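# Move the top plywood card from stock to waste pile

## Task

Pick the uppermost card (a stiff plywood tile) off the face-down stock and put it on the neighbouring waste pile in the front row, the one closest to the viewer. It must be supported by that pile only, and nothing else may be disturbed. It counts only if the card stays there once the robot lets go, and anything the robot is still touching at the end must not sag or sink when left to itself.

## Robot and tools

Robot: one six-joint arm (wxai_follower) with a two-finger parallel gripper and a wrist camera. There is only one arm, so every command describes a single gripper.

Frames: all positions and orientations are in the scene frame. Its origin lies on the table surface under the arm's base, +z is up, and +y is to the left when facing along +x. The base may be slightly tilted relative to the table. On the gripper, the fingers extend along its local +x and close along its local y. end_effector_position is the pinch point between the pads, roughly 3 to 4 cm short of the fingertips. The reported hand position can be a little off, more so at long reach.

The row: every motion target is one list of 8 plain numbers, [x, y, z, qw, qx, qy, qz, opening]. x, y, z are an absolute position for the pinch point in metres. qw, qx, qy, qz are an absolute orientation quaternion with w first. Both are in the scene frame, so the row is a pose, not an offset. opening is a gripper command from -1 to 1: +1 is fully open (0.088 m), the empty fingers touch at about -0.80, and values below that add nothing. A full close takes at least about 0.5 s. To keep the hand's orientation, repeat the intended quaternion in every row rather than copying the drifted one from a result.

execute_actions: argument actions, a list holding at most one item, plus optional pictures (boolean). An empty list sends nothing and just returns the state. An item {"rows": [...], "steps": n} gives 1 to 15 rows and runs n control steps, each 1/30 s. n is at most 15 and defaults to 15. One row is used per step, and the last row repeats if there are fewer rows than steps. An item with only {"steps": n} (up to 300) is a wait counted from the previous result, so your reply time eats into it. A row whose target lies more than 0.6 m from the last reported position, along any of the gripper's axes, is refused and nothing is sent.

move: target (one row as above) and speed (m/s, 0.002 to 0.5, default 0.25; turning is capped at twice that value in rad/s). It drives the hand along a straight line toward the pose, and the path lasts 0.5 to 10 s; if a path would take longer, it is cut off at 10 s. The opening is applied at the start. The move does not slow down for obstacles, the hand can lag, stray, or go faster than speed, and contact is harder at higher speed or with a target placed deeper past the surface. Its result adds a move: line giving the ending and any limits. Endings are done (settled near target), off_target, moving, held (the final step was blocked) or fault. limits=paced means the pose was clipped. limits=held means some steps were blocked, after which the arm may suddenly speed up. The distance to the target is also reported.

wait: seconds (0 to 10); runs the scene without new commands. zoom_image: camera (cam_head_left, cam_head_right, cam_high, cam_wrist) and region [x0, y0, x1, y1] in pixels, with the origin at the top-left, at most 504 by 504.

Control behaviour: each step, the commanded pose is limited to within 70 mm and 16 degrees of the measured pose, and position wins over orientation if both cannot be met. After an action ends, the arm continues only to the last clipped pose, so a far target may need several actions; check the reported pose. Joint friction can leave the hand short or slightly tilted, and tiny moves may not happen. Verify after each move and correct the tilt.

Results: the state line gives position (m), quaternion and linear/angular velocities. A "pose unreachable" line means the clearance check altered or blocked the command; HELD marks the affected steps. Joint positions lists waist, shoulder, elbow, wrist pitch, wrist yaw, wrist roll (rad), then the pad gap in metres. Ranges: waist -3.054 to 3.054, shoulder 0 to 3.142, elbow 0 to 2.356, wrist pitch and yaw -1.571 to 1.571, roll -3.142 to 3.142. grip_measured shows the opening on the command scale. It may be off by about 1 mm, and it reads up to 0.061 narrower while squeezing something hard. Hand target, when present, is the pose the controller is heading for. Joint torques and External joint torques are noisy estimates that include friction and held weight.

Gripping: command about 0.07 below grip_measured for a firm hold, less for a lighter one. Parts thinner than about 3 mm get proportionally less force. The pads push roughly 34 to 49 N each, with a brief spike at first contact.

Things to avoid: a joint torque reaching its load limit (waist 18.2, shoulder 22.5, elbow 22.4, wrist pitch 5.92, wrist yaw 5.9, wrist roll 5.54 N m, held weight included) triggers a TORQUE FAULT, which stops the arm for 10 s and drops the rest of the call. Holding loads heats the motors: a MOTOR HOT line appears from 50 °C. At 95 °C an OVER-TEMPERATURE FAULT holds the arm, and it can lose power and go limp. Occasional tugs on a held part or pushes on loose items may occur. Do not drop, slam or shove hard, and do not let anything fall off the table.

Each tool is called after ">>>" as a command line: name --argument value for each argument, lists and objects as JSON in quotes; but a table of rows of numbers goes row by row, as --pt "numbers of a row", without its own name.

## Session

>>> execute_actions --actions '[]'

Scene clock: 0.00 s of 4000.00 s.
end_effector_position=(+0.2642, +0.2952, +0.3522) grip_measured=+0.856 end_effector_quat_wxyz=(+0.866, -0.079, +0.463, +0.173) end_effector_velocity=(-0.001, -0.002, -0.001) end_effector_angular_velocity=(-0.006, +0.008, +0.007)
Joint positions: [ 1.014  1.791  2.116 -1.378  0.305  0.504  0.081]
Joint velocities: [-0.002 -0.002 -0.002 -0.007 -0.007 -0.007 -0.   ]
Joint torques (N m, as the arm reports them, + toward a larger angle): no reading
External joint torques (N m, as the arm's controller estimates them; a push from outside toward a larger angle lowers the number): no reading
Heat: hottest shoulder 24 °C (+0.0 °C/min).
Hand target: +0.264, +0.295, +0.352; +0.866, -0.079, +0.463, +0.173
camera_calibration (this result's frames):
cam_wrist: T_world_to_cam=[[0.427783, -0.90331, -0.0321427, 0.181748], [-0.878943, -0.407421, -0.247926, 0.46286], [0.210858, 0.13431, -0.968246, 0.327693], [0, 0, 0, 1]] pos_world=[0.259982, 0.308741, 0.437885]

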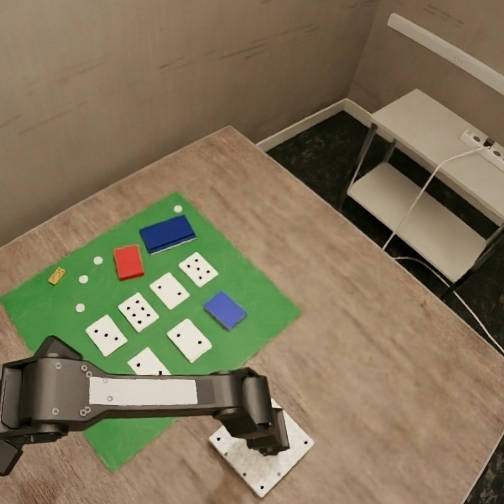

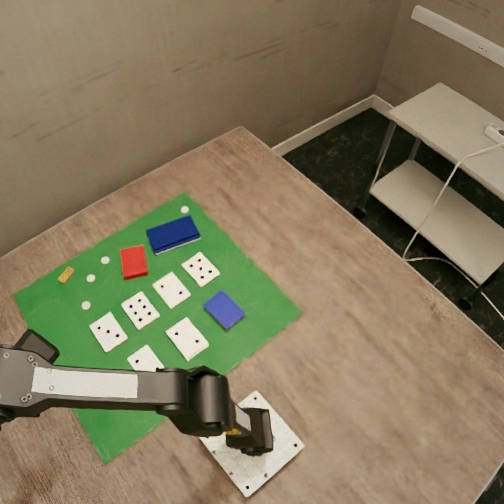

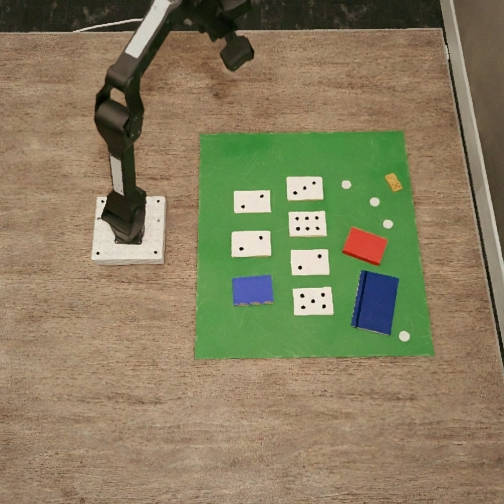

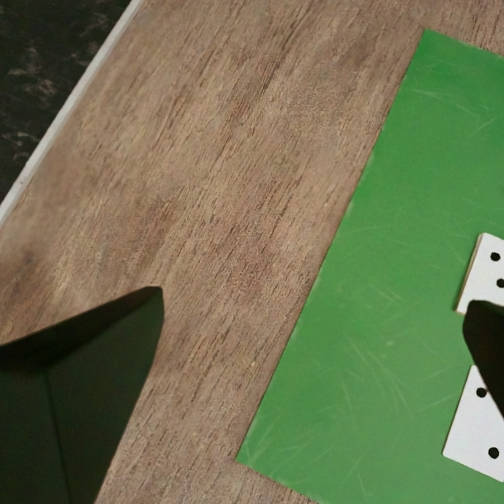

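>>> zoom_image --camera "cam_high" --region '[200, 170, 350, 320]'

Region (200, 170, 350, 320) of cam_high's 504x504 image, scaled by 3.360, with more detail than that image has.

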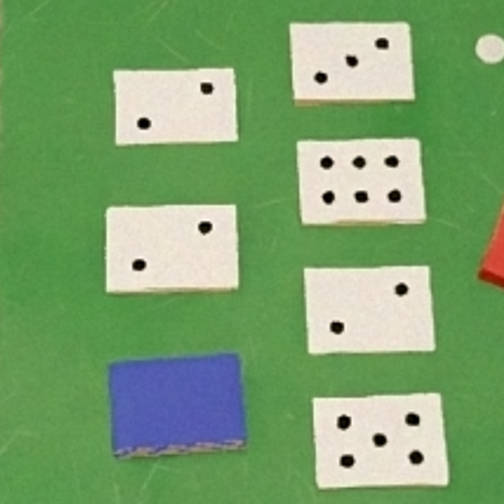

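>>> move --target '[0.286, -0.140, 0.095, 0.7067, -0.037, 0.7067, 0.0124, 1.0]' --speed 0.2

Scene clock: 18.70 s of 4000.00 s.
end_effector_position=(+0.2761, -0.1348, +0.0965) grip_measured=+1.000 end_effector_quat_wxyz=(+0.704, -0.026, +0.709, +0.020) end_effector_velocity=(-0.002, -0.002, -0.003) end_effector_angular_velocity=(+0.014, +0.013, +0.010)
Joint positions: [-0.392  1.749  1.175 -0.989  0.02  -0.509  0.088]
Joint velocities: [-0.012  0.012  0.002 -0.007 -0.007 -0.022  0.   ]
Joint torques (N m, as the arm reports them, + toward a larger angle): [-0.28 -5.35  7.37  0.32  0.08 -0.25]
External joint torques (N m, as the arm's controller estimates them; a push from outside toward a larger angle lowers the number): [-0.35  1.17  2.19  0.02  0.11 -0.25]
Heat: hottest shoulder 27 °C (+9.6 °C/min).
Hand target: +0.279, -0.138, +0.097; +0.705, -0.029, +0.708, +0.019
Off the commanded pose: 0.011 m, 2 deg.
After step 90, 12.60 s passed at rest.
move: off_target
camera_calibration (this result's frames):
cam_wrist: T_world_to_cam=[[0.110389, -0.993345, -0.0328673, -0.144478], [-0.93154, -0.114936, 0.344997, 0.231475], [-0.346479, -0.00746679, -0.938028, 0.267211], [0, 0, 0, 1]] pos_world=[0.32416, -0.114916, 0.166045]

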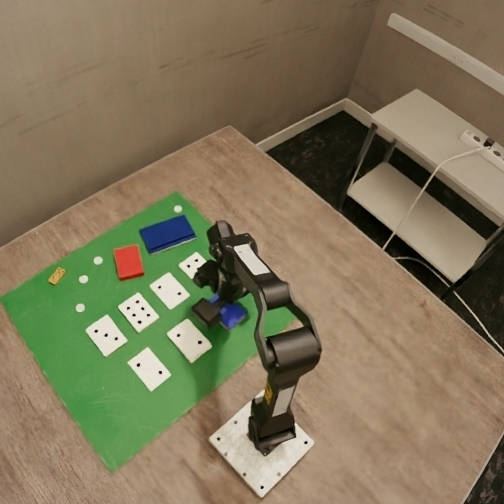

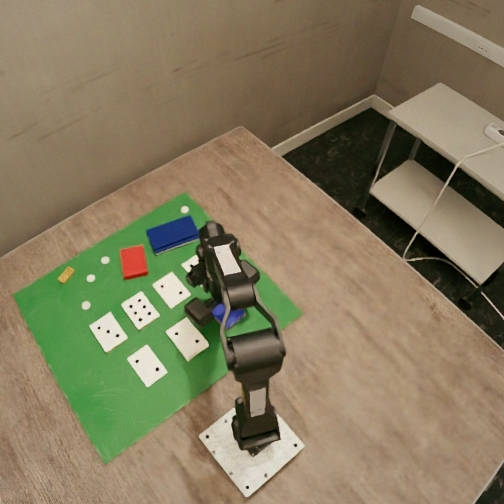

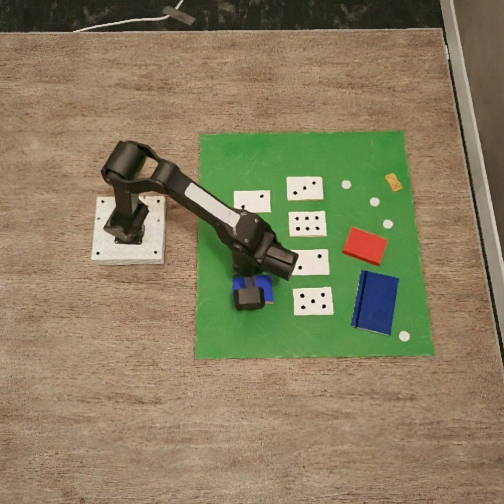

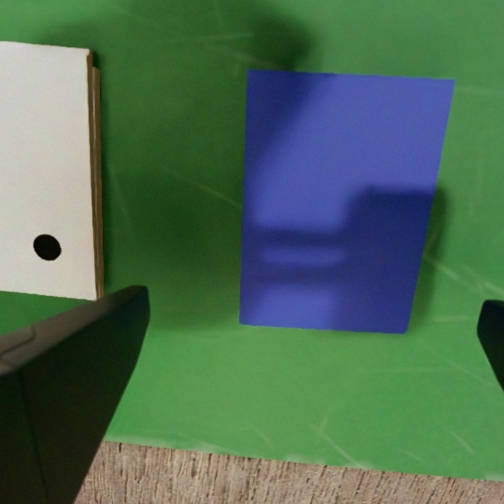

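>>> move --target '[0.286, -0.1315, 0.061, 0.7067, -0.0186, 0.7067, 0.0308, 0.47]' --speed 0.03

Scene clock: 36.63 s of 4000.00 s.
end_effector_position=(+0.2880, -0.1344, +0.0667) grip_measured=+0.473 end_effector_quat_wxyz=(+0.712, -0.023, +0.702, +0.028) end_effector_velocity=(+0.000, -0.002, +0.000) end_effector_angular_velocity=(-0.010, -0.003, -0.010)
Joint positions: [-0.387  1.822  1.137 -0.866 -0.003 -0.509  0.062]
Joint velocities: [-0.002 -0.002 -0.002  0.007  0.007  0.007  0.   ]
Joint torques (N m, as the arm reports them, + toward a larger angle): [ 0.34 -5.49  3.81  0.4  -0.19  0.16]
External joint torques (N m, as the arm's controller estimates them; a push from outside toward a larger angle lowers the number): [ 0.33  1.4  -1.21  0.07 -0.16  0.15]
Heat: hottest shoulder 27 °C (+4.9 °C/min).
Hand target: +0.286, -0.131, +0.061; +0.707, -0.019, +0.707, +0.031
Off the commanded pose: 0.007 m, 1 deg.
After step 90, 13.40 s passed at rest.
move: done
camera_calibration (this result's frames):
cam_wrist: T_world_to_cam=[[0.117249, -0.99205, -0.0457188, -0.147264], [-0.937896, -0.125749, 0.323324, 0.25475], [-0.326502, 0.0049702, -0.945183, 0.23975], [0, 0, 0, 1]] pos_world=[0.334474, -0.115251, 0.137509]

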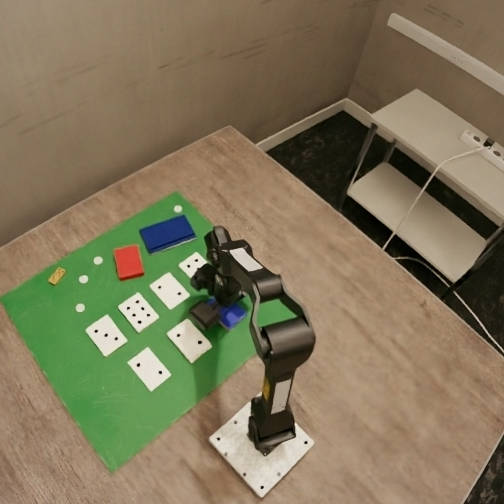

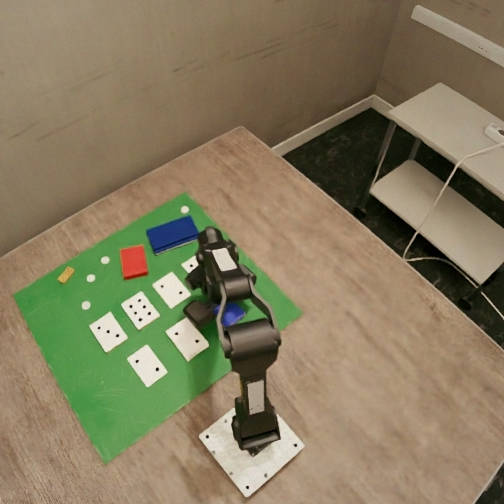

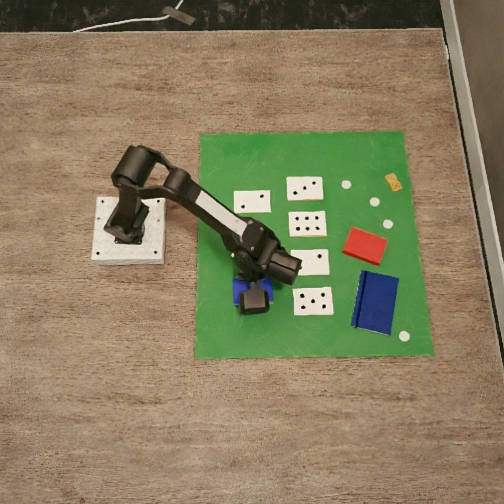

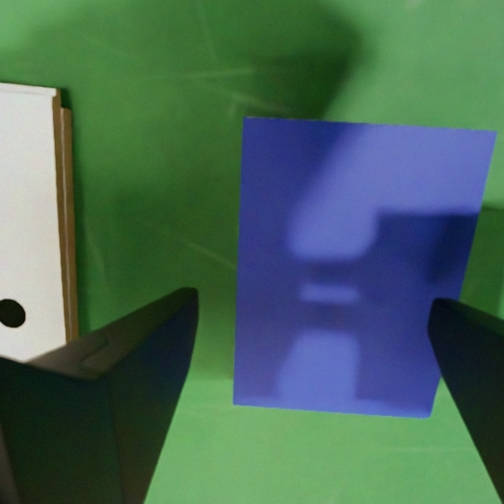

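>>> execute_actions --actions '[{"rows":[[0.286,-0.1315,0.0606,0.7067,-0.0186,0.7067,0.0308,0.47],[0.286,-0.1315,0.0602,0.7067,-0.0186,0.7067,0.0308,0.47],[0.286,-0.1315,0.0598,0.7067,-0.0186,0.7067,0.0308,0.47],[0.286,-0.1315,0.0594,0.7067,-0.0186,0.7067,0.0308,0.47],[0.286,-0.1315,0.0590,0.7067,-0.0186,0.7067,0.0308,0.47],[0.286,-0.1315,0.0586,0.7067,-0.0186,0.7067,0.0308,0.47],[0.286,-0.1315,0.0582,0.7067,-0.0186,0.7067,0.0308,0.47],[0.286,-0.1315,0.0578,0.7067,-0.0186,0.7067,0.0308,0.47],[0.286,-0.1315,0.0574,0.7067,-0.0186,0.7067,0.0308,0.47],[0.286,-0.1315,0.0570,0.7067,-0.0186,0.7067,0.0308,0.47],[0.286,-0.1315,0.0566,0.7067,-0.0186,0.7067,0.0308,0.47],[0.286,-0.1315,0.0562,0.7067,-0.0186,0.7067,0.0308,0.47],[0.286,-0.1315,0.0558,0.7067,-0.0186,0.7067,0.0308,0.47],[0.286,-0.1315,0.0555,0.7067,-0.0186,0.7067,0.0308,0.47],[0.286,-0.1315,0.0552,0.7067,-0.0186,0.7067,0.0308,0.47]],"steps":15}]' --pictures false

>>> execute_actions --actions '[{"rows":[[0.286,-0.1315,0.0550,0.7067,-0.0186,0.7067,0.0308,0.47],[0.286,-0.1315,0.0548,0.7067,-0.0186,0.7067,0.0308,0.47],[0.286,-0.1315,0.0546,0.7067,-0.0186,0.7067,0.0308,0.47],[0.286,-0.1315,0.0544,0.7067,-0.0186,0.7067,0.0308,0.47],[0.286,-0.1315,0.0542,0.7067,-0.0186,0.7067,0.0308,0.47],[0.286,-0.1315,0.0540,0.7067,-0.0186,0.7067,0.0308,0.47],[0.286,-0.1315,0.0538,0.7067,-0.0186,0.7067,0.0308,0.47],[0.286,-0.1315,0.0536,0.7067,-0.0186,0.7067,0.0308,0.47]],"steps":15}]' --pictures false

Scene clock: 57.37 s of 4000.00 s.
end_effector_position=(+0.2885, -0.1345, +0.0619) grip_measured=+0.473 end_effector_quat_wxyz=(+0.712, -0.023, +0.701, +0.027) end_effector_velocity=(-0.002, +0.001, -0.011) end_effector_angular_velocity=(+0.009, +0.003, +0.020)
Joint positions: [-0.387  1.831  1.128 -0.847 -0.003 -0.509  0.062]
Joint velocities: [-0.002  0.017 -0.027  0.037 -0.007 -0.022 -0.   ]
Joint torques (N m, as the arm reports them, + toward a larger angle): [ 0.56 -5.58  4.26  0.33 -0.16  0.17]
External joint torques (N m, as the arm's controller estimates them; a push from outside toward a larger angle lowers the number): [ 0.5   1.35 -0.73 -0.01 -0.12  0.17]
Heat: hottest shoulder 27 °C (+3.1 °C/min).
Hand target: +0.286, -0.132, +0.055; +0.707, -0.019, +0.707, +0.031
Off the commanded pose: 0.008 m, 1 deg.
Steps of this call (steps 1 to 90: nothing new was sent; then 17.23 s passed at rest; steps 91 to 105: all 15 steps of this action). Readings (end_effector_position):
91: (+0.2883, -0.1344, +0.0664)
92: (+0.2884, -0.1345, +0.0663)
94: (+0.2886, -0.1346, +0.0660)
98: (+0.2886, -0.1345, +0.0646)
105: the state above

Scene clock: 57.87 s of 4000.00 s.
end_effector_position=(+0.2887, -0.1344, +0.0592) grip_measured=+0.473 end_effector_quat_wxyz=(+0.712, -0.023, +0.701, +0.028) end_effector_velocity=(-0.001, -0.002, +0.003) end_effector_angular_velocity=(-0.008, +0.001, -0.010)
Joint positions: [-0.386  1.836  1.123 -0.837 -0.003 -0.509  0.062]
Joint velocities: [-0.002 -0.007  0.002 -0.007  0.007  0.007  0.   ]
Joint torques (N m, as the arm reports them, + toward a larger angle): [ 0.56 -5.69  4.07  0.36 -0.17  0.17]
External joint torques (N m, as the arm's controller estimates them; a push from outside toward a larger angle lowers the number): [ 0.49  1.26 -0.9   0.03 -0.12  0.17]
Heat: hottest shoulder 27 °C (+3.1 °C/min).
Hand target: +0.286, -0.131, +0.054; +0.707, -0.019, +0.707, +0.031
Off the commanded pose: 0.007 m, 1 deg.
Steps of this call (steps 1 to 15: all 15 steps of this action). Readings (end_effector_position):
1: (+0.2885, -0.1345, +0.0615)
2: (+0.2884, -0.1345, +0.0612)
4: (+0.2885, -0.1345, +0.0607)
8: (+0.2886, -0.1344, +0.0598)
15: the state above

>>> execute_actions --actions '[{"rows":[[0.286,-0.1315,0.0534,0.7067,-0.0186,0.7067,0.0308,0.47],[0.286,-0.1315,0.0532,0.7067,-0.0186,0.7067,0.0308,0.47],[0.286,-0.1315,0.0530,0.7067,-0.0186,0.7067,0.0308,0.47],[0.286,-0.1315,0.0528,0.7067,-0.0186,0.7067,0.0308,0.47],[0.286,-0.1315,0.0526,0.7067,-0.0186,0.7067,0.0308,0.47],[0.286,-0.1315,0.0524,0.7067,-0.0186,0.7067,0.0308,0.47],[0.286,-0.1315,0.0522,0.7067,-0.0186,0.7067,0.0308,0.47],[0.286,-0.1315,0.0520,0.7067,-0.0186,0.7067,0.0308,0.47]],"steps":15}]' --pictures false

Scene clock: 69.27 s of 4000.00 s.
end_effector_position=(+0.2886, -0.1343, +0.0574) grip_measured=+0.473 end_effector_quat_wxyz=(+0.712, -0.023, +0.702, +0.028) end_effector_velocity=(+0.000, -0.002, +0.000) end_effector_angular_velocity=(-0.010, -0.004, +0.005)
Joint positions: [-0.386  1.84   1.119 -0.831 -0.003 -0.509  0.062]
Joint velocities: [-0.002 -0.002 -0.002  0.007  0.007 -0.007 -0.   ]
Joint torques (N m, as the arm reports them, + toward a larger angle): [ 0.36 -5.57  3.82  0.39 -0.18  0.14]
External joint torques (N m, as the arm's controller estimates them; a push from outside toward a larger angle lowers the number): [ 0.31  1.37 -1.12  0.06 -0.14  0.14]
Heat: hottest shoulder 28 °C (+2.0 °C/min).
Hand target: +0.286, -0.131, +0.052; +0.706, -0.019, +0.707, +0.031
Off the commanded pose: 0.007 m, 1 deg.
Steps of this call (steps 1 to 90: nothing new was sent; then 7.90 s passed at rest; steps 91 to 105: all 15 steps of this action). Readings (end_effector_position):
91: (+0.2886, -0.1344, +0.0590)
92: (+0.2887, -0.1344, +0.0590)
94: (+0.2887, -0.1344, +0.0588)
98: (+0.2886, -0.1344, +0.0580)
105: the state above

>>> execute_actions --actions '[{"rows":[[0.286,-0.1315,0.0518,0.7067,-0.0186,0.7067,0.0308,0.47],[0.286,-0.1315,0.0516,0.7067,-0.0186,0.7067,0.0308,0.47],[0.286,-0.1315,0.0514,0.7067,-0.0186,0.7067,0.0308,0.47],[0.286,-0.1315,0.0512,0.7067,-0.0186,0.7067,0.0308,0.47],[0.286,-0.1315,0.0510,0.7067,-0.0186,0.7067,0.0308,0.47],[0.286,-0.1315,0.0508,0.7067,-0.0186,0.7067,0.0308,0.47],[0.286,-0.1315,0.0506,0.7067,-0.0186,0.7067,0.0308,0.47]],"steps":15}]'

Scene clock: 78.63 s of 4000.00 s.
end_effector_position=(+0.2888, -0.1344, +0.0569) grip_measured=+0.473 end_effector_quat_wxyz=(+0.712, -0.023, +0.701, +0.027) end_effector_velocity=(-0.003, -0.001, +0.000) end_effector_angular_velocity=(-0.004, +0.010, +0.005)
Joint positions: [-0.386  1.84   1.117 -0.827 -0.003 -0.508  0.062]
Joint velocities: [-0.002 -0.002 -0.002 -0.007  0.007 -0.007 -0.   ]
Joint torques (N m, as the arm reports them, + toward a larger angle): [ 0.31 -5.43  4.02  0.42 -0.18  0.16]
External joint torques (N m, as the arm's controller estimates them; a push from outside toward a larger angle lowers the number): [ 0.24  1.47 -0.88  0.1  -0.13  0.16]
Heat: hottest shoulder 28 °C (+1.0 °C/min).
Hand target: +0.286, -0.131, +0.051; +0.706, -0.019, +0.707, +0.031
Off the commanded pose: 0.007 m, 1 deg.
Steps of this call (steps 1 to 90: nothing new was sent; then 5.87 s passed at rest; steps 91 to 105: all 15 steps of this action). Readings (end_effector_position):
91: (+0.2887, -0.1344, +0.0574)
92: (+0.2886, -0.1343, +0.0572)
94: (+0.2886, -0.1344, +0.0572)
98: (+0.2887, -0.1344, +0.0570)
105: the state above
camera_calibration (this result's frames):
cam_wrist: T_world_to_cam=[[0.116943, -0.992116, -0.0450529, -0.147829], [-0.938555, -0.125234, 0.321607, 0.25898], [-0.324714, 0.00467476, -0.945801, 0.230257], [0, 0, 0, 1]] pos_world=[0.335122, -0.115307, 0.127828]

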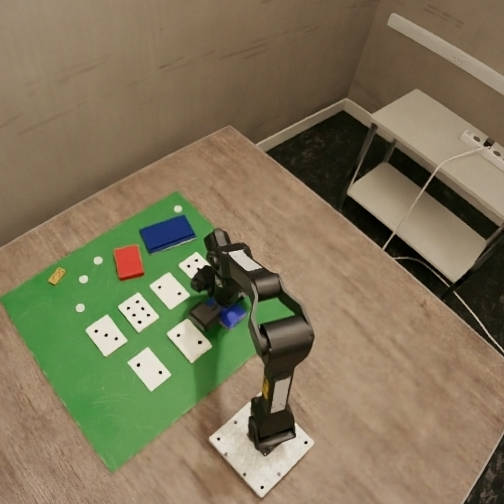

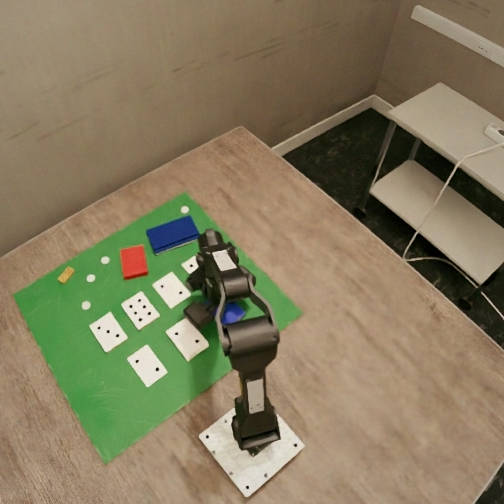

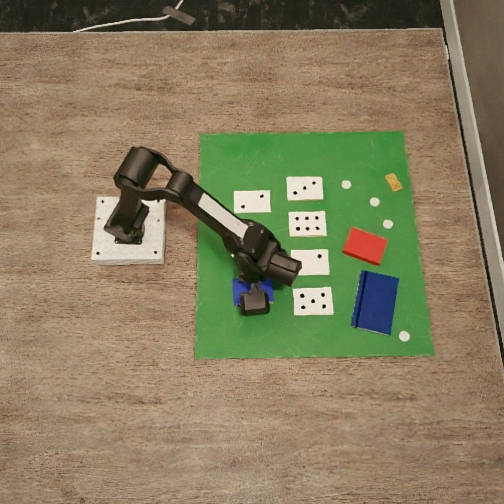

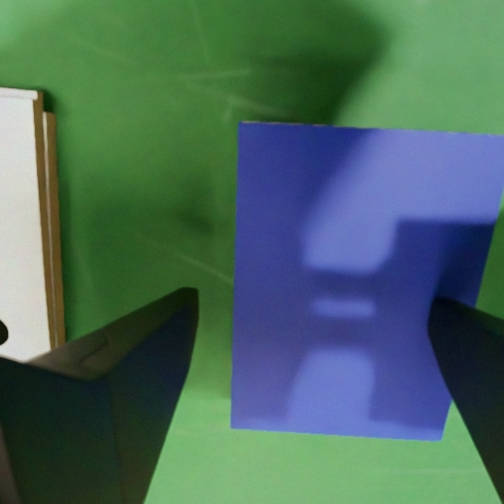

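>>> execute_actions --actions '[{"rows":[[0.286,-0.1315,0.0510,0.7067,-0.0186,0.7067,0.0308,0.5],[0.286,-0.1315,0.0510,0.7067,-0.0186,0.7067,0.0308,0.54],[0.286,-0.1315,0.0510,0.7067,-0.0186,0.7067,0.0308,0.58],[0.286,-0.1315,0.0510,0.7067,-0.0186,0.7067,0.0308,0.62],[0.286,-0.1315,0.0510,0.7067,-0.0186,0.7067,0.0308,0.66],[0.286,-0.1315,0.0510,0.7067,-0.0186,0.7067,0.0308,0.70],[0.286,-0.1315,0.0510,0.7067,-0.0186,0.7067,0.0308,0.74],[0.286,-0.1315,0.0510,0.7067,-0.0186,0.7067,0.0308,0.78],[0.286,-0.1315,0.0510,0.7067,-0.0186,0.7067,0.0308,0.82],[0.286,-0.1315,0.0510,0.7067,-0.0186,0.7067,0.0308,0.86]],"steps":15}]'

Scene clock: 92.03 s of 4000.00 s.
end_effector_position=(+0.2891, -0.1340, +0.0569) grip_measured=+0.825 end_effector_quat_wxyz=(+0.712, -0.024, +0.701, +0.028) end_effector_velocity=(-0.001, +0.003, +0.000) end_effector_angular_velocity=(+0.023, -0.003, +0.005)
Joint positions: [-0.385  1.84   1.117 -0.826 -0.004 -0.508  0.079]
Joint velocities: [-0.002 -0.002 -0.002 -0.007 -0.022 -0.007  0.013]
Joint torques (N m, as the arm reports them, + toward a larger angle): [ 0.1  -5.6   3.92  0.37 -0.14  0.15]
External joint torques (N m, as the arm's controller estimates them; a push from outside toward a larger angle lowers the number): [ 0.02  1.29 -0.96  0.06 -0.09  0.15]
Heat: hottest shoulder 28 °C (+1.0 °C/min).
Hand target: +0.286, -0.132, +0.051; +0.707, -0.019, +0.707, +0.031
Off the commanded pose: 0.007 m, 1 deg.
Steps of this call (steps 1 to 90: nothing new was sent; then 9.90 s passed at rest; steps 91 to 105: all 15 steps of this action). Readings (end_effector_position):
91: (+0.2889, -0.1345, +0.0569)
92: (+0.2889, -0.1344, +0.0569)
94: (+0.2890, -0.1343, +0.0569)
98: (+0.2891, -0.1340, +0.0569)
105: the state above
camera_calibration (this result's frames):
cam_wrist: T_world_to_cam=[[0.118115, -0.991957, -0.0455047, -0.147757], [-0.938629, -0.126486, 0.3209, 0.259182], [-0.324074, 0.00480891, -0.946019, 0.230196], [0, 0, 0, 1]] pos_world=[0.335329, -0.114892, 0.127875]

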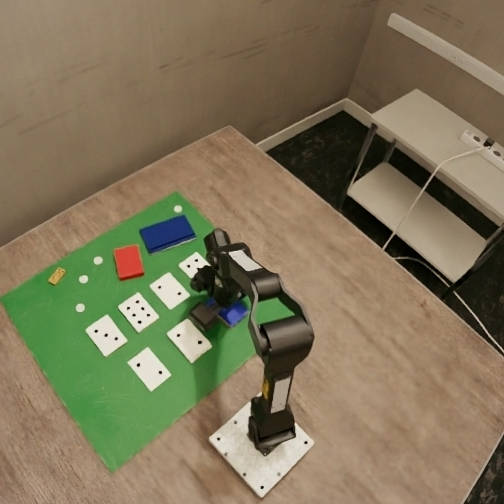

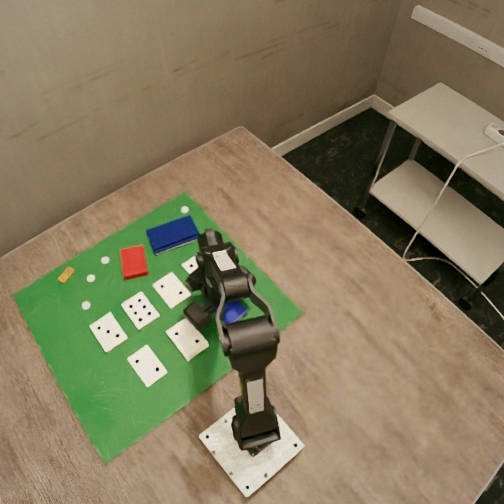

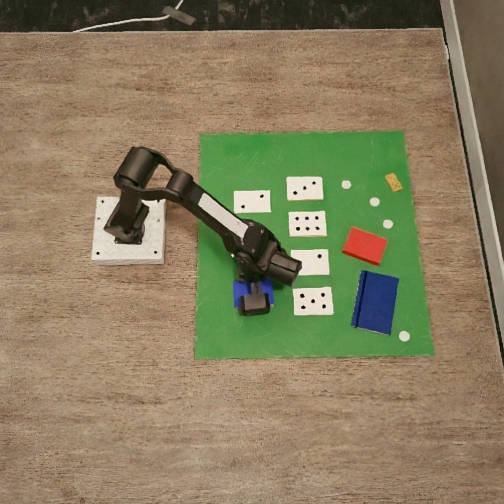

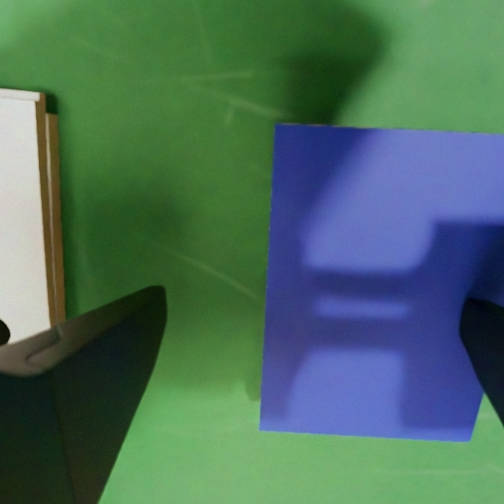

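>>> execute_actions --actions '[{"rows":[[0.286,-0.1315,0.0510,0.7067,-0.0186,0.7067,0.0308,0.82],[0.286,-0.1315,0.0510,0.7067,-0.0186,0.7067,0.0308,0.78],[0.286,-0.1315,0.0510,0.7067,-0.0186,0.7067,0.0308,0.74],[0.286,-0.1315,0.0510,0.7067,-0.0186,0.7067,0.0308,0.70],[0.286,-0.1315,0.0510,0.7067,-0.0186,0.7067,0.0308,0.66],[0.286,-0.1315,0.0510,0.7067,-0.0186,0.7067,0.0308,0.62],[0.286,-0.1315,0.0510,0.7067,-0.0186,0.7067,0.0308,0.58],[0.286,-0.1315,0.0510,0.7067,-0.0186,0.7067,0.0308,0.54],[0.286,-0.1315,0.0510,0.7067,-0.0186,0.7067,0.0308,0.51],[0.286,-0.1315,0.0510,0.7067,-0.0186,0.7067,0.0308,0.485]],"steps":15}]' --pictures false

>>> execute_actions --actions '[{"steps":15}]'

Scene clock: 104.17 s of 4000.00 s.
end_effector_position=(+0.2893, -0.1341, +0.0569) grip_measured=+0.516 end_effector_quat_wxyz=(+0.713, -0.024, +0.700, +0.028) end_effector_velocity=(-0.002, +0.001, +0.000) end_effector_angular_velocity=(+0.010, +0.004, -0.010)
Joint positions: [-0.385  1.84   1.117 -0.825 -0.004 -0.508  0.064]
Joint velocities: [-0.002 -0.002 -0.002 -0.007 -0.007  0.007 -0.011]
Joint torques (N m, as the arm reports them, + toward a larger angle): [ 0.44 -5.48  3.89  0.28 -0.12  0.17]
External joint torques (N m, as the arm's controller estimates them; a push from outside toward a larger angle lowers the number): [ 0.35  1.41 -0.99 -0.04 -0.08  0.17]
Heat: hottest shoulder 28 °C (+1.0 °C/min).
Hand target: +0.286, -0.131, +0.051; +0.707, -0.019, +0.707, +0.031
Off the commanded pose: 0.007 m, 1 deg.
Steps of this call (steps 1 to 90: nothing new was sent; then 8.63 s passed at rest; steps 91 to 105: all 15 steps of this action). Readings (end_effector_position):
91: (+0.2891, -0.1340, +0.0569)
92: (+0.2891, -0.1341, +0.0569)
94: (+0.2893, -0.1341, +0.0569)
98: (+0.2893, -0.1341, +0.0569)
105: the state above

Scene clock: 104.67 s of 4000.00 s.
end_effector_position=(+0.2893, -0.1341, +0.0569) grip_measured=+0.489 end_effector_quat_wxyz=(+0.713, -0.024, +0.700, +0.028) end_effector_velocity=(-0.003, -0.000, +0.000) end_effector_angular_velocity=(+0.009, +0.004, +0.015)
Joint positions: [-0.385  1.84   1.117 -0.825 -0.004 -0.508  0.063]
Joint velocities: [-0.007 -0.002 -0.002 -0.007 -0.007 -0.022 -0.   ]
Joint torques (N m, as the arm reports them, + toward a larger angle): [ 0.34 -5.57  4.05  0.29 -0.11  0.16]
External joint torques (N m, as the arm's controller estimates them; a push from outside toward a larger angle lowers the number): [ 0.3   1.28 -0.83 -0.03 -0.07  0.16]
Heat: hottest shoulder 28 °C (+1.0 °C/min).
Hand target: +0.286, -0.131, +0.051; +0.707, -0.019, +0.707, +0.031
Off the commanded pose: 0.007 m, 1 deg.
Steps of this call (steps 1 to 15: nothing new was sent). Readings (end_effector_position):
1: (+0.2893, -0.1341, +0.0569)
2: (+0.2893, -0.1341, +0.0569)
4: (+0.2893, -0.1341, +0.0569)
8: (+0.2893, -0.1341, +0.0569)
15: the state above
camera_calibration (this result's frames):
cam_wrist: T_world_to_cam=[[0.118152, -0.99198, -0.0449032, -0.147936], [-0.938963, -0.126322, 0.319987, 0.259551], [-0.323093, 0.00435536, -0.946357, 0.229948], [0, 0, 0, 1]] pos_world=[0.335482, -0.114964, 0.127917]

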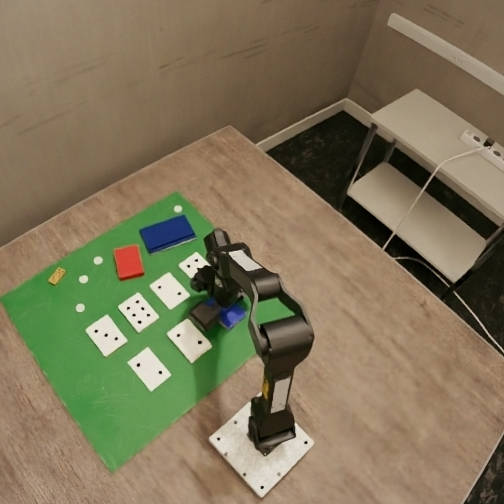

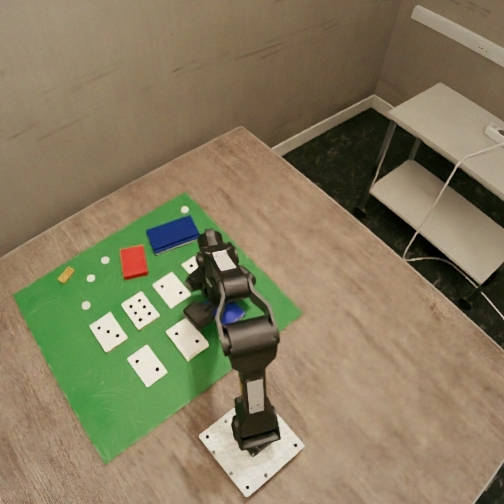

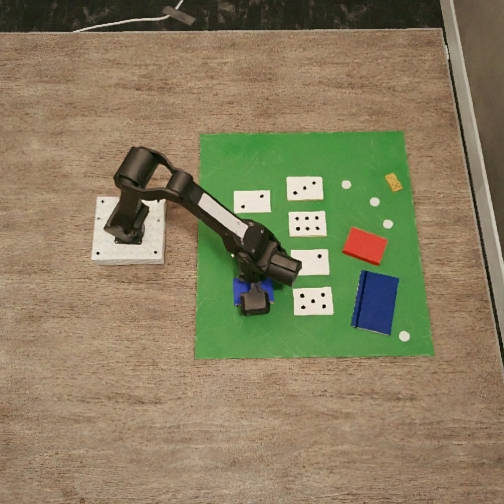

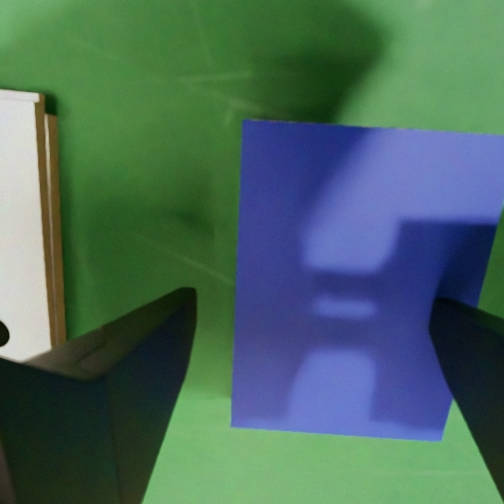

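>>> move --target '[0.292, -0.1354, 0.075, 0.7314, -0.0338, 0.6807, 0.0185, 0.49]' --speed 0.03

>>> move --target '[0.2875, -0.1455, 0.075, 0.7067, -0.0155, 0.7067, 0.0277, 0.7]' --speed 0.03

>>> move --target '[0.2875, -0.1455, 0.055, 0.7067, -0.0155, 0.7067, 0.0277, 0.7]' --speed 0.015

Scene clock: 121.57 s of 4000.00 s.
end_effector_position=(+0.2926, -0.1358, +0.0713) grip_measured=+0.488 end_effector_quat_wxyz=(+0.728, -0.032, +0.685, +0.020) end_effector_velocity=(-0.003, -0.001, +0.002) end_effector_angular_velocity=(-0.006, +0.005, +0.004)
Joint positions: [-0.385  1.792  1.117 -0.825 -0.004 -0.508  0.063]
Joint velocities: [-0.002 -0.007 -0.002 -0.007  0.007 -0.007 -0.   ]
Joint torques (N m, as the arm reports them, + toward a larger angle): [ 0.18 -8.39  4.7   0.44 -0.09 -0.06]
External joint torques (N m, as the arm's controller estimates them; a push from outside toward a larger angle lowers the number): [ 0.11 -1.67 -0.37  0.03 -0.05 -0.06]
Heat: hottest shoulder 28 °C (+1.0 °C/min).
Hand target: +0.292, -0.135, +0.075; +0.732, -0.034, +0.681, +0.019
Off the commanded pose: 0.004 m, 1 deg.
After step 90, 12.63 s passed at rest.
move: done
camera_calibration (this result's frames):
cam_wrist: T_world_to_cam=[[0.119141, -0.992688, -0.0194051, -0.151576], [-0.952216, -0.119776, 0.280961, 0.265424], [-0.281231, -0.014996, -0.959523, 0.230738], [0, 0, 0, 1]] pos_world=[0.33569, -0.115216, 0.143883]

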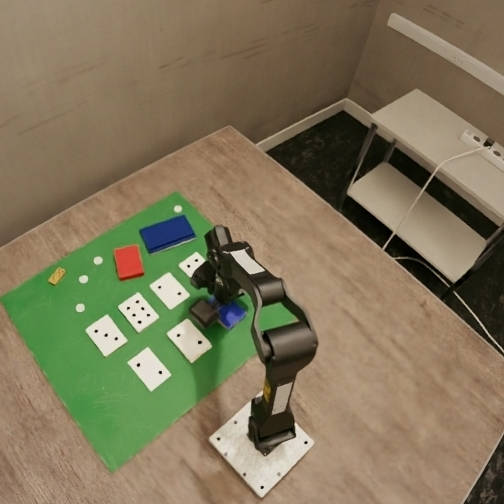

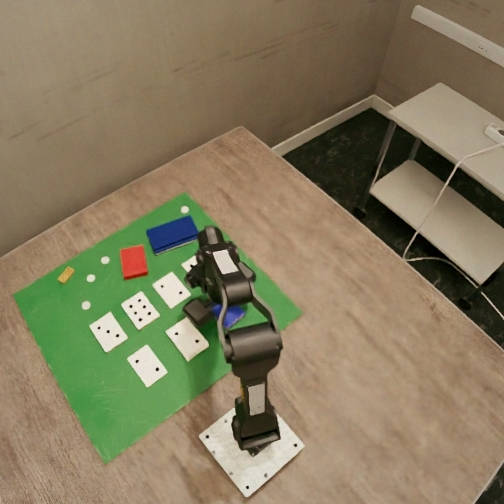

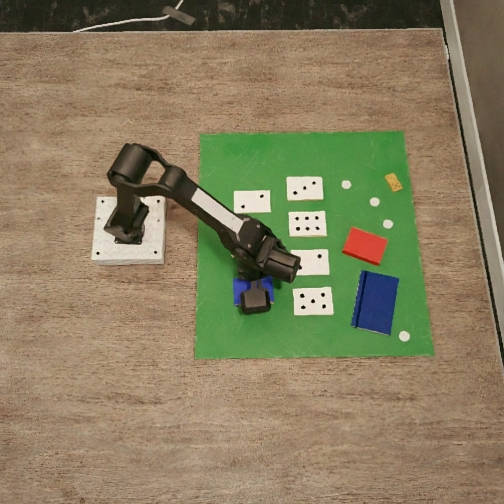

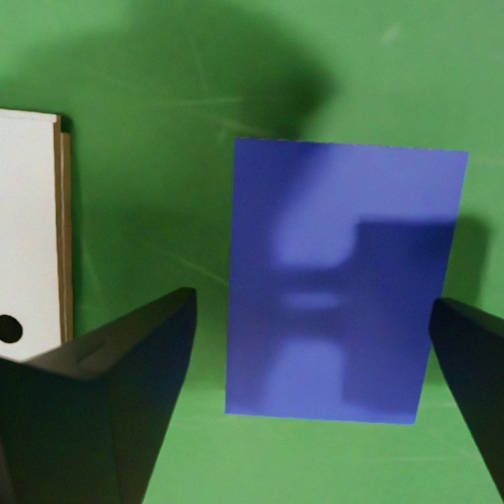

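Scene clock: 122.97 s of 4000.00 s.
end_effector_position=(+0.2849, -0.1433, +0.0752) grip_measured=+0.697 end_effector_quat_wxyz=(+0.706, -0.016, +0.707, +0.026) end_effector_velocity=(-0.005, +0.003, +0.001) end_effector_angular_velocity=(+0.034, +0.018, +0.000)
Joint positions: [-0.417  1.825  1.178 -0.922 -0.004 -0.526  0.073]
Joint velocities: [-0.007  0.002  0.007 -0.037 -0.022 -0.007 -0.   ]
Joint torques (N m, as the arm reports them, + toward a larger angle): [-0.17 -5.63  6.83  0.01 -0.15 -0.27]
External joint torques (N m, as the arm's controller estimates them; a push from outside toward a larger angle lowers the number): [-0.23  1.24  1.85 -0.26 -0.11 -0.27]
Heat: hottest shoulder 28 °C (+1.0 °C/min).
Hand target: +0.288, -0.145, +0.075; +0.707, -0.016, +0.707, +0.028
Off the commanded pose: 0.003 m, 0 deg.
move: done
camera_calibration (this result's frames):
cam_wrist: T_world_to_cam=[[0.103364, -0.993077, -0.0558044, -0.150759], [-0.934385, -0.116181, 0.336789, 0.247299], [-0.34094, 0.0173309, -0.939925, 0.252312], [0, 0, 0, 1]] pos_world=[0.332679, -0.125357, 0.145454]

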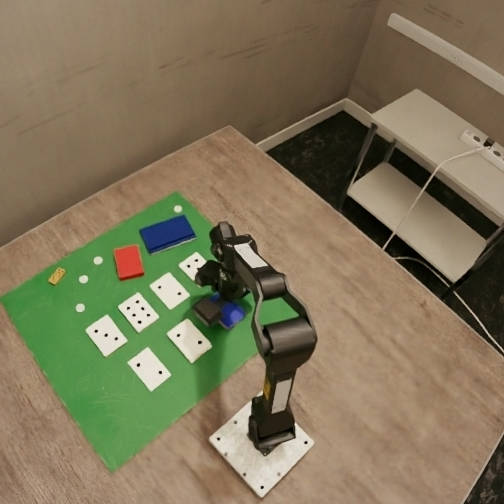

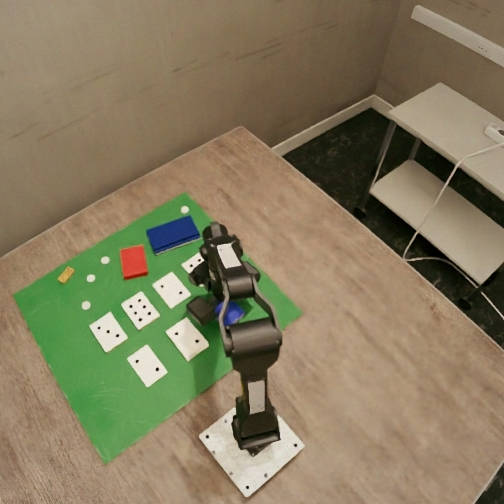

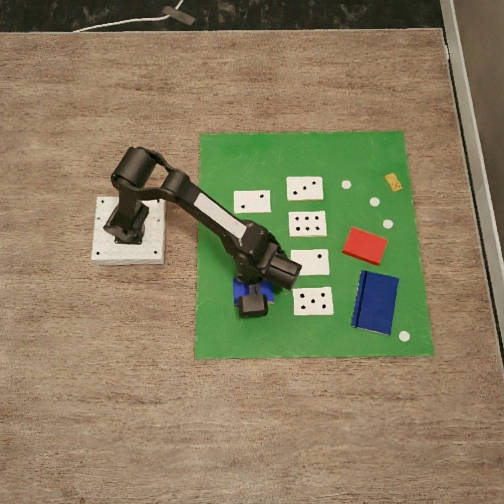

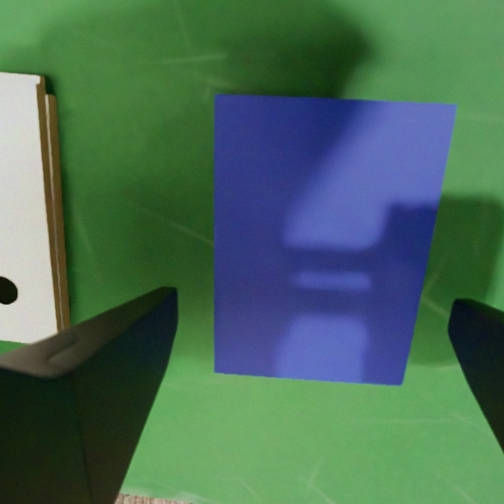

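Scene clock: 124.57 s of 4000.00 s.
end_effector_position=(+0.2907, -0.1463, +0.0606) grip_measured=+0.697 end_effector_quat_wxyz=(+0.712, -0.019, +0.702, +0.023) end_effector_velocity=(-0.000, -0.002, -0.001) end_effector_angular_velocity=(-0.008, +0.001, -0.010)
Joint positions: [-0.417  1.858  1.159 -0.852 -0.004 -0.527  0.073]
Joint velocities: [-0.002  0.002 -0.002  0.007  0.007  0.007 -0.   ]
Joint torques (N m, as the arm reports them, + toward a larger angle): [-0.24 -5.82  4.16  0.38 -0.15 -0.25]
External joint torques (N m, as the arm's controller estimates them; a push from outside toward a larger angle lowers the number): [-0.29  1.31 -0.86  0.04 -0.11 -0.26]
Heat: hottest shoulder 28 °C (+1.0 °C/min).
Hand target: +0.287, -0.145, +0.055; +0.707, -0.015, +0.707, +0.028
Off the commanded pose: 0.007 m, 1 deg.
move: done
camera_calibration (this result's frames):
cam_wrist: T_world_to_cam=[[0.104383, -0.993449, -0.0465221, -0.156109], [-0.939418, -0.113846, 0.323316, 0.259858], [-0.326495, 0.00995511, -0.945147, 0.235706], [0, 0, 0, 1]] pos_world=[0.337367, -0.127849, 0.131498]

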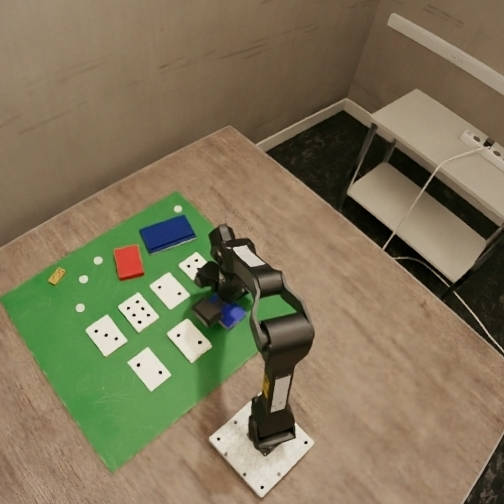

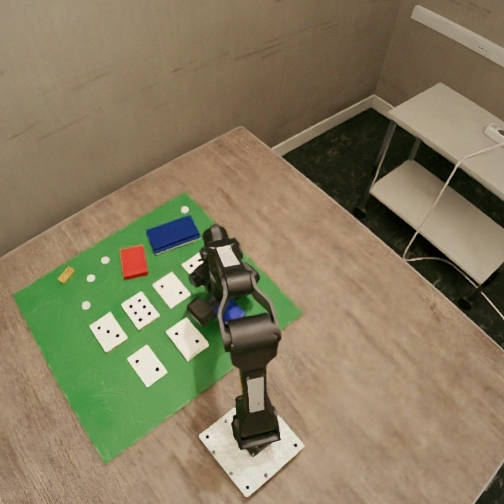

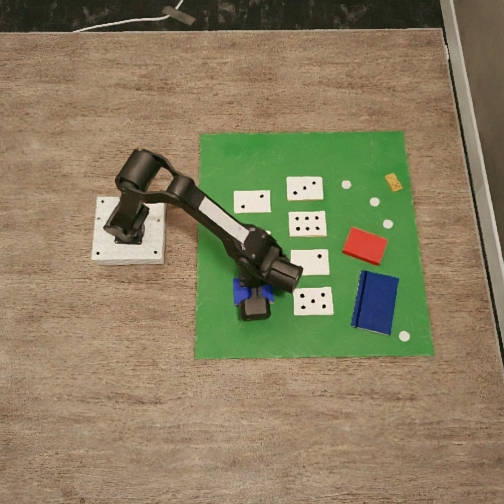

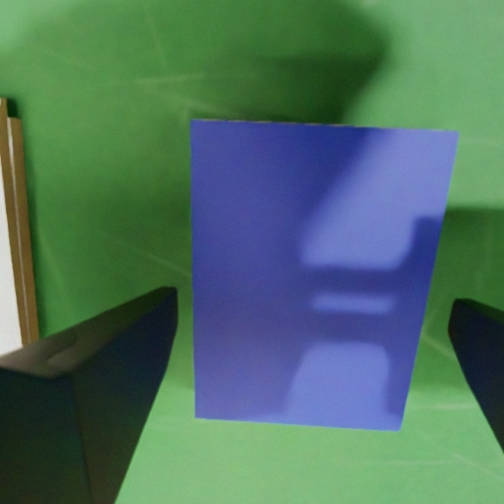

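>>> zoom_image --camera "cam_wrist" --region '[0, 200, 60, 340]'

Region (0, 200, 60, 340) of cam_wrist's 504x504 image, scaled by 3.600, with more detail than that image has; it fills the left 216 columns of this view, and the rest is white.

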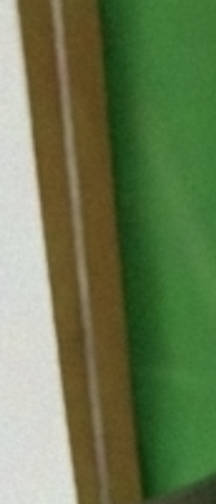

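>>> execute_actions --actions '[{"rows":[[0.2875,-0.1455,0.0545,0.7067,-0.0155,0.7067,0.0277,0.62],[0.2875,-0.1455,0.0540,0.7067,-0.0155,0.7067,0.0277,0.62],[0.2875,-0.1455,0.0535,0.7067,-0.0155,0.7067,0.0277,0.62],[0.2875,-0.1455,0.0530,0.7067,-0.0155,0.7067,0.0277,0.62],[0.2875,-0.1455,0.0525,0.7067,-0.0155,0.7067,0.0277,0.62],[0.2875,-0.1455,0.0520,0.7067,-0.0155,0.7067,0.0277,0.62],[0.2875,-0.1455,0.0515,0.7067,-0.0155,0.7067,0.0277,0.62],[0.2875,-0.1455,0.0510,0.7067,-0.0155,0.7067,0.0277,0.62],[0.2875,-0.1455,0.0505,0.7067,-0.0155,0.7067,0.0277,0.62],[0.2875,-0.1455,0.0501,0.7067,-0.0155,0.7067,0.0277,0.62],[0.2875,-0.1455,0.0497,0.7067,-0.0155,0.7067,0.0277,0.62],[0.2875,-0.1455,0.0494,0.7067,-0.0155,0.7067,0.0277,0.62],[0.2875,-0.1455,0.0492,0.7067,-0.0155,0.7067,0.0277,0.62],[0.2875,-0.1455,0.0490,0.7067,-0.0155,0.7067,0.0277,0.62]],"steps":15}]' --pictures false

>>> execute_actions --actions '[{"steps":12}]'

Scene clock: 162.93 s of 4000.00 s.
end_effector_position=(+0.2909, -0.1465, +0.0553) grip_measured=+0.625 end_effector_quat_wxyz=(+0.712, -0.019, +0.702, +0.023) end_effector_velocity=(-0.002, +0.001, -0.008) end_effector_angular_velocity=(+0.010, +0.003, +0.005)
Joint positions: [-0.418  1.868  1.149 -0.831 -0.004 -0.527  0.07 ]
Joint velocities: [-0.002  0.012 -0.017  0.022 -0.007 -0.007 -0.001]
Joint torques (N m, as the arm reports them, + toward a larger angle): [-0.29 -5.78  4.02  0.33 -0.14 -0.21]
External joint torques (N m, as the arm's controller estimates them; a push from outside toward a larger angle lowers the number): [-0.41  1.33 -0.89  0.01 -0.09 -0.21]
Heat: hottest shoulder 28 °C (+0.0 °C/min).
Hand target: +0.287, -0.145, +0.049; +0.707, -0.015, +0.707, +0.028
Off the commanded pose: 0.007 m, 1 deg.
Steps of this call (steps 1 to 90: nothing new was sent; then 34.87 s passed at rest; steps 91 to 105: all 15 steps of this action). Readings (end_effector_position):
91: (+0.2908, -0.1464, +0.0604)
92: (+0.2909, -0.1464, +0.0603)
94: (+0.2910, -0.1466, +0.0599)
98: (+0.2910, -0.1466, +0.0582)
105: the state above

Scene clock: 163.33 s of 4000.00 s.
end_effector_position=(+0.2910, -0.1466, +0.0547) grip_measured=+0.623 end_effector_quat_wxyz=(+0.712, -0.019, +0.702, +0.023) end_effector_velocity=(-0.005, +0.000, -0.002) end_effector_angular_velocity=(+0.001, +0.019, +0.005)
Joint positions: [-0.418  1.87   1.147 -0.828 -0.004 -0.527  0.07 ]
Joint velocities: [-0.002  0.002 -0.007 -0.007  0.007 -0.007  0.   ]
Joint torques (N m, as the arm reports them, + toward a larger angle): [-0.09 -5.74  4.02  0.39 -0.09 -0.24]
External joint torques (N m, as the arm's controller estimates them; a push from outside toward a larger angle lowers the number): [-0.13  1.25 -0.8   0.08 -0.06 -0.24]
Heat: hottest shoulder 28 °C (+0.0 °C/min).
Hand target: +0.287, -0.145, +0.049; +0.707, -0.015, +0.707, +0.028
Off the commanded pose: 0.007 m, 1 deg.
Steps of this call (steps 1 to 12: nothing new was sent). Readings (end_effector_position):
1: (+0.2908, -0.1465, +0.0551)
2: (+0.2910, -0.1465, +0.0550)
4: (+0.2910, -0.1465, +0.0548)
8: (+0.2910, -0.1466, +0.0547)
12: the state above
camera_calibration (this result's frames):
cam_wrist: T_world_to_cam=[[0.104041, -0.993513, -0.0459016, -0.156613], [-0.93979, -0.113311, 0.32242, 0.262289], [-0.32553, 0.00959301, -0.945483, 0.229922], [0, 0, 0, 1]] pos_world=[0.337637, -0.128082, 0.125632]

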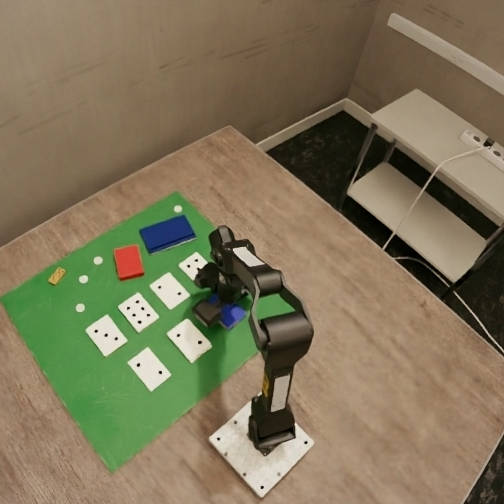

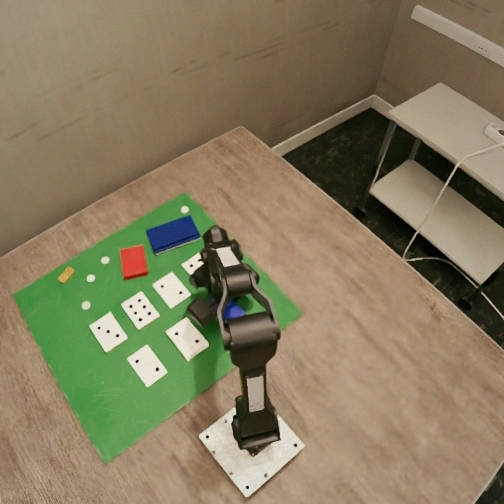

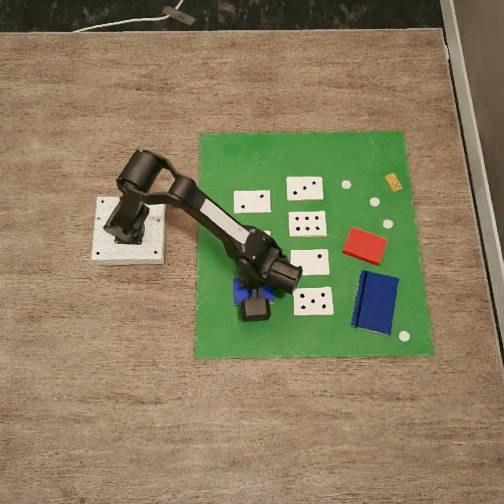

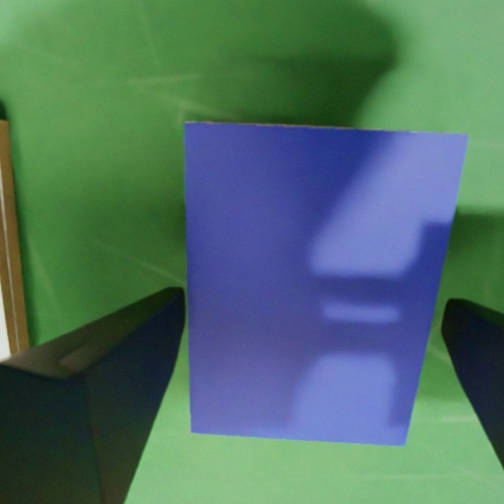

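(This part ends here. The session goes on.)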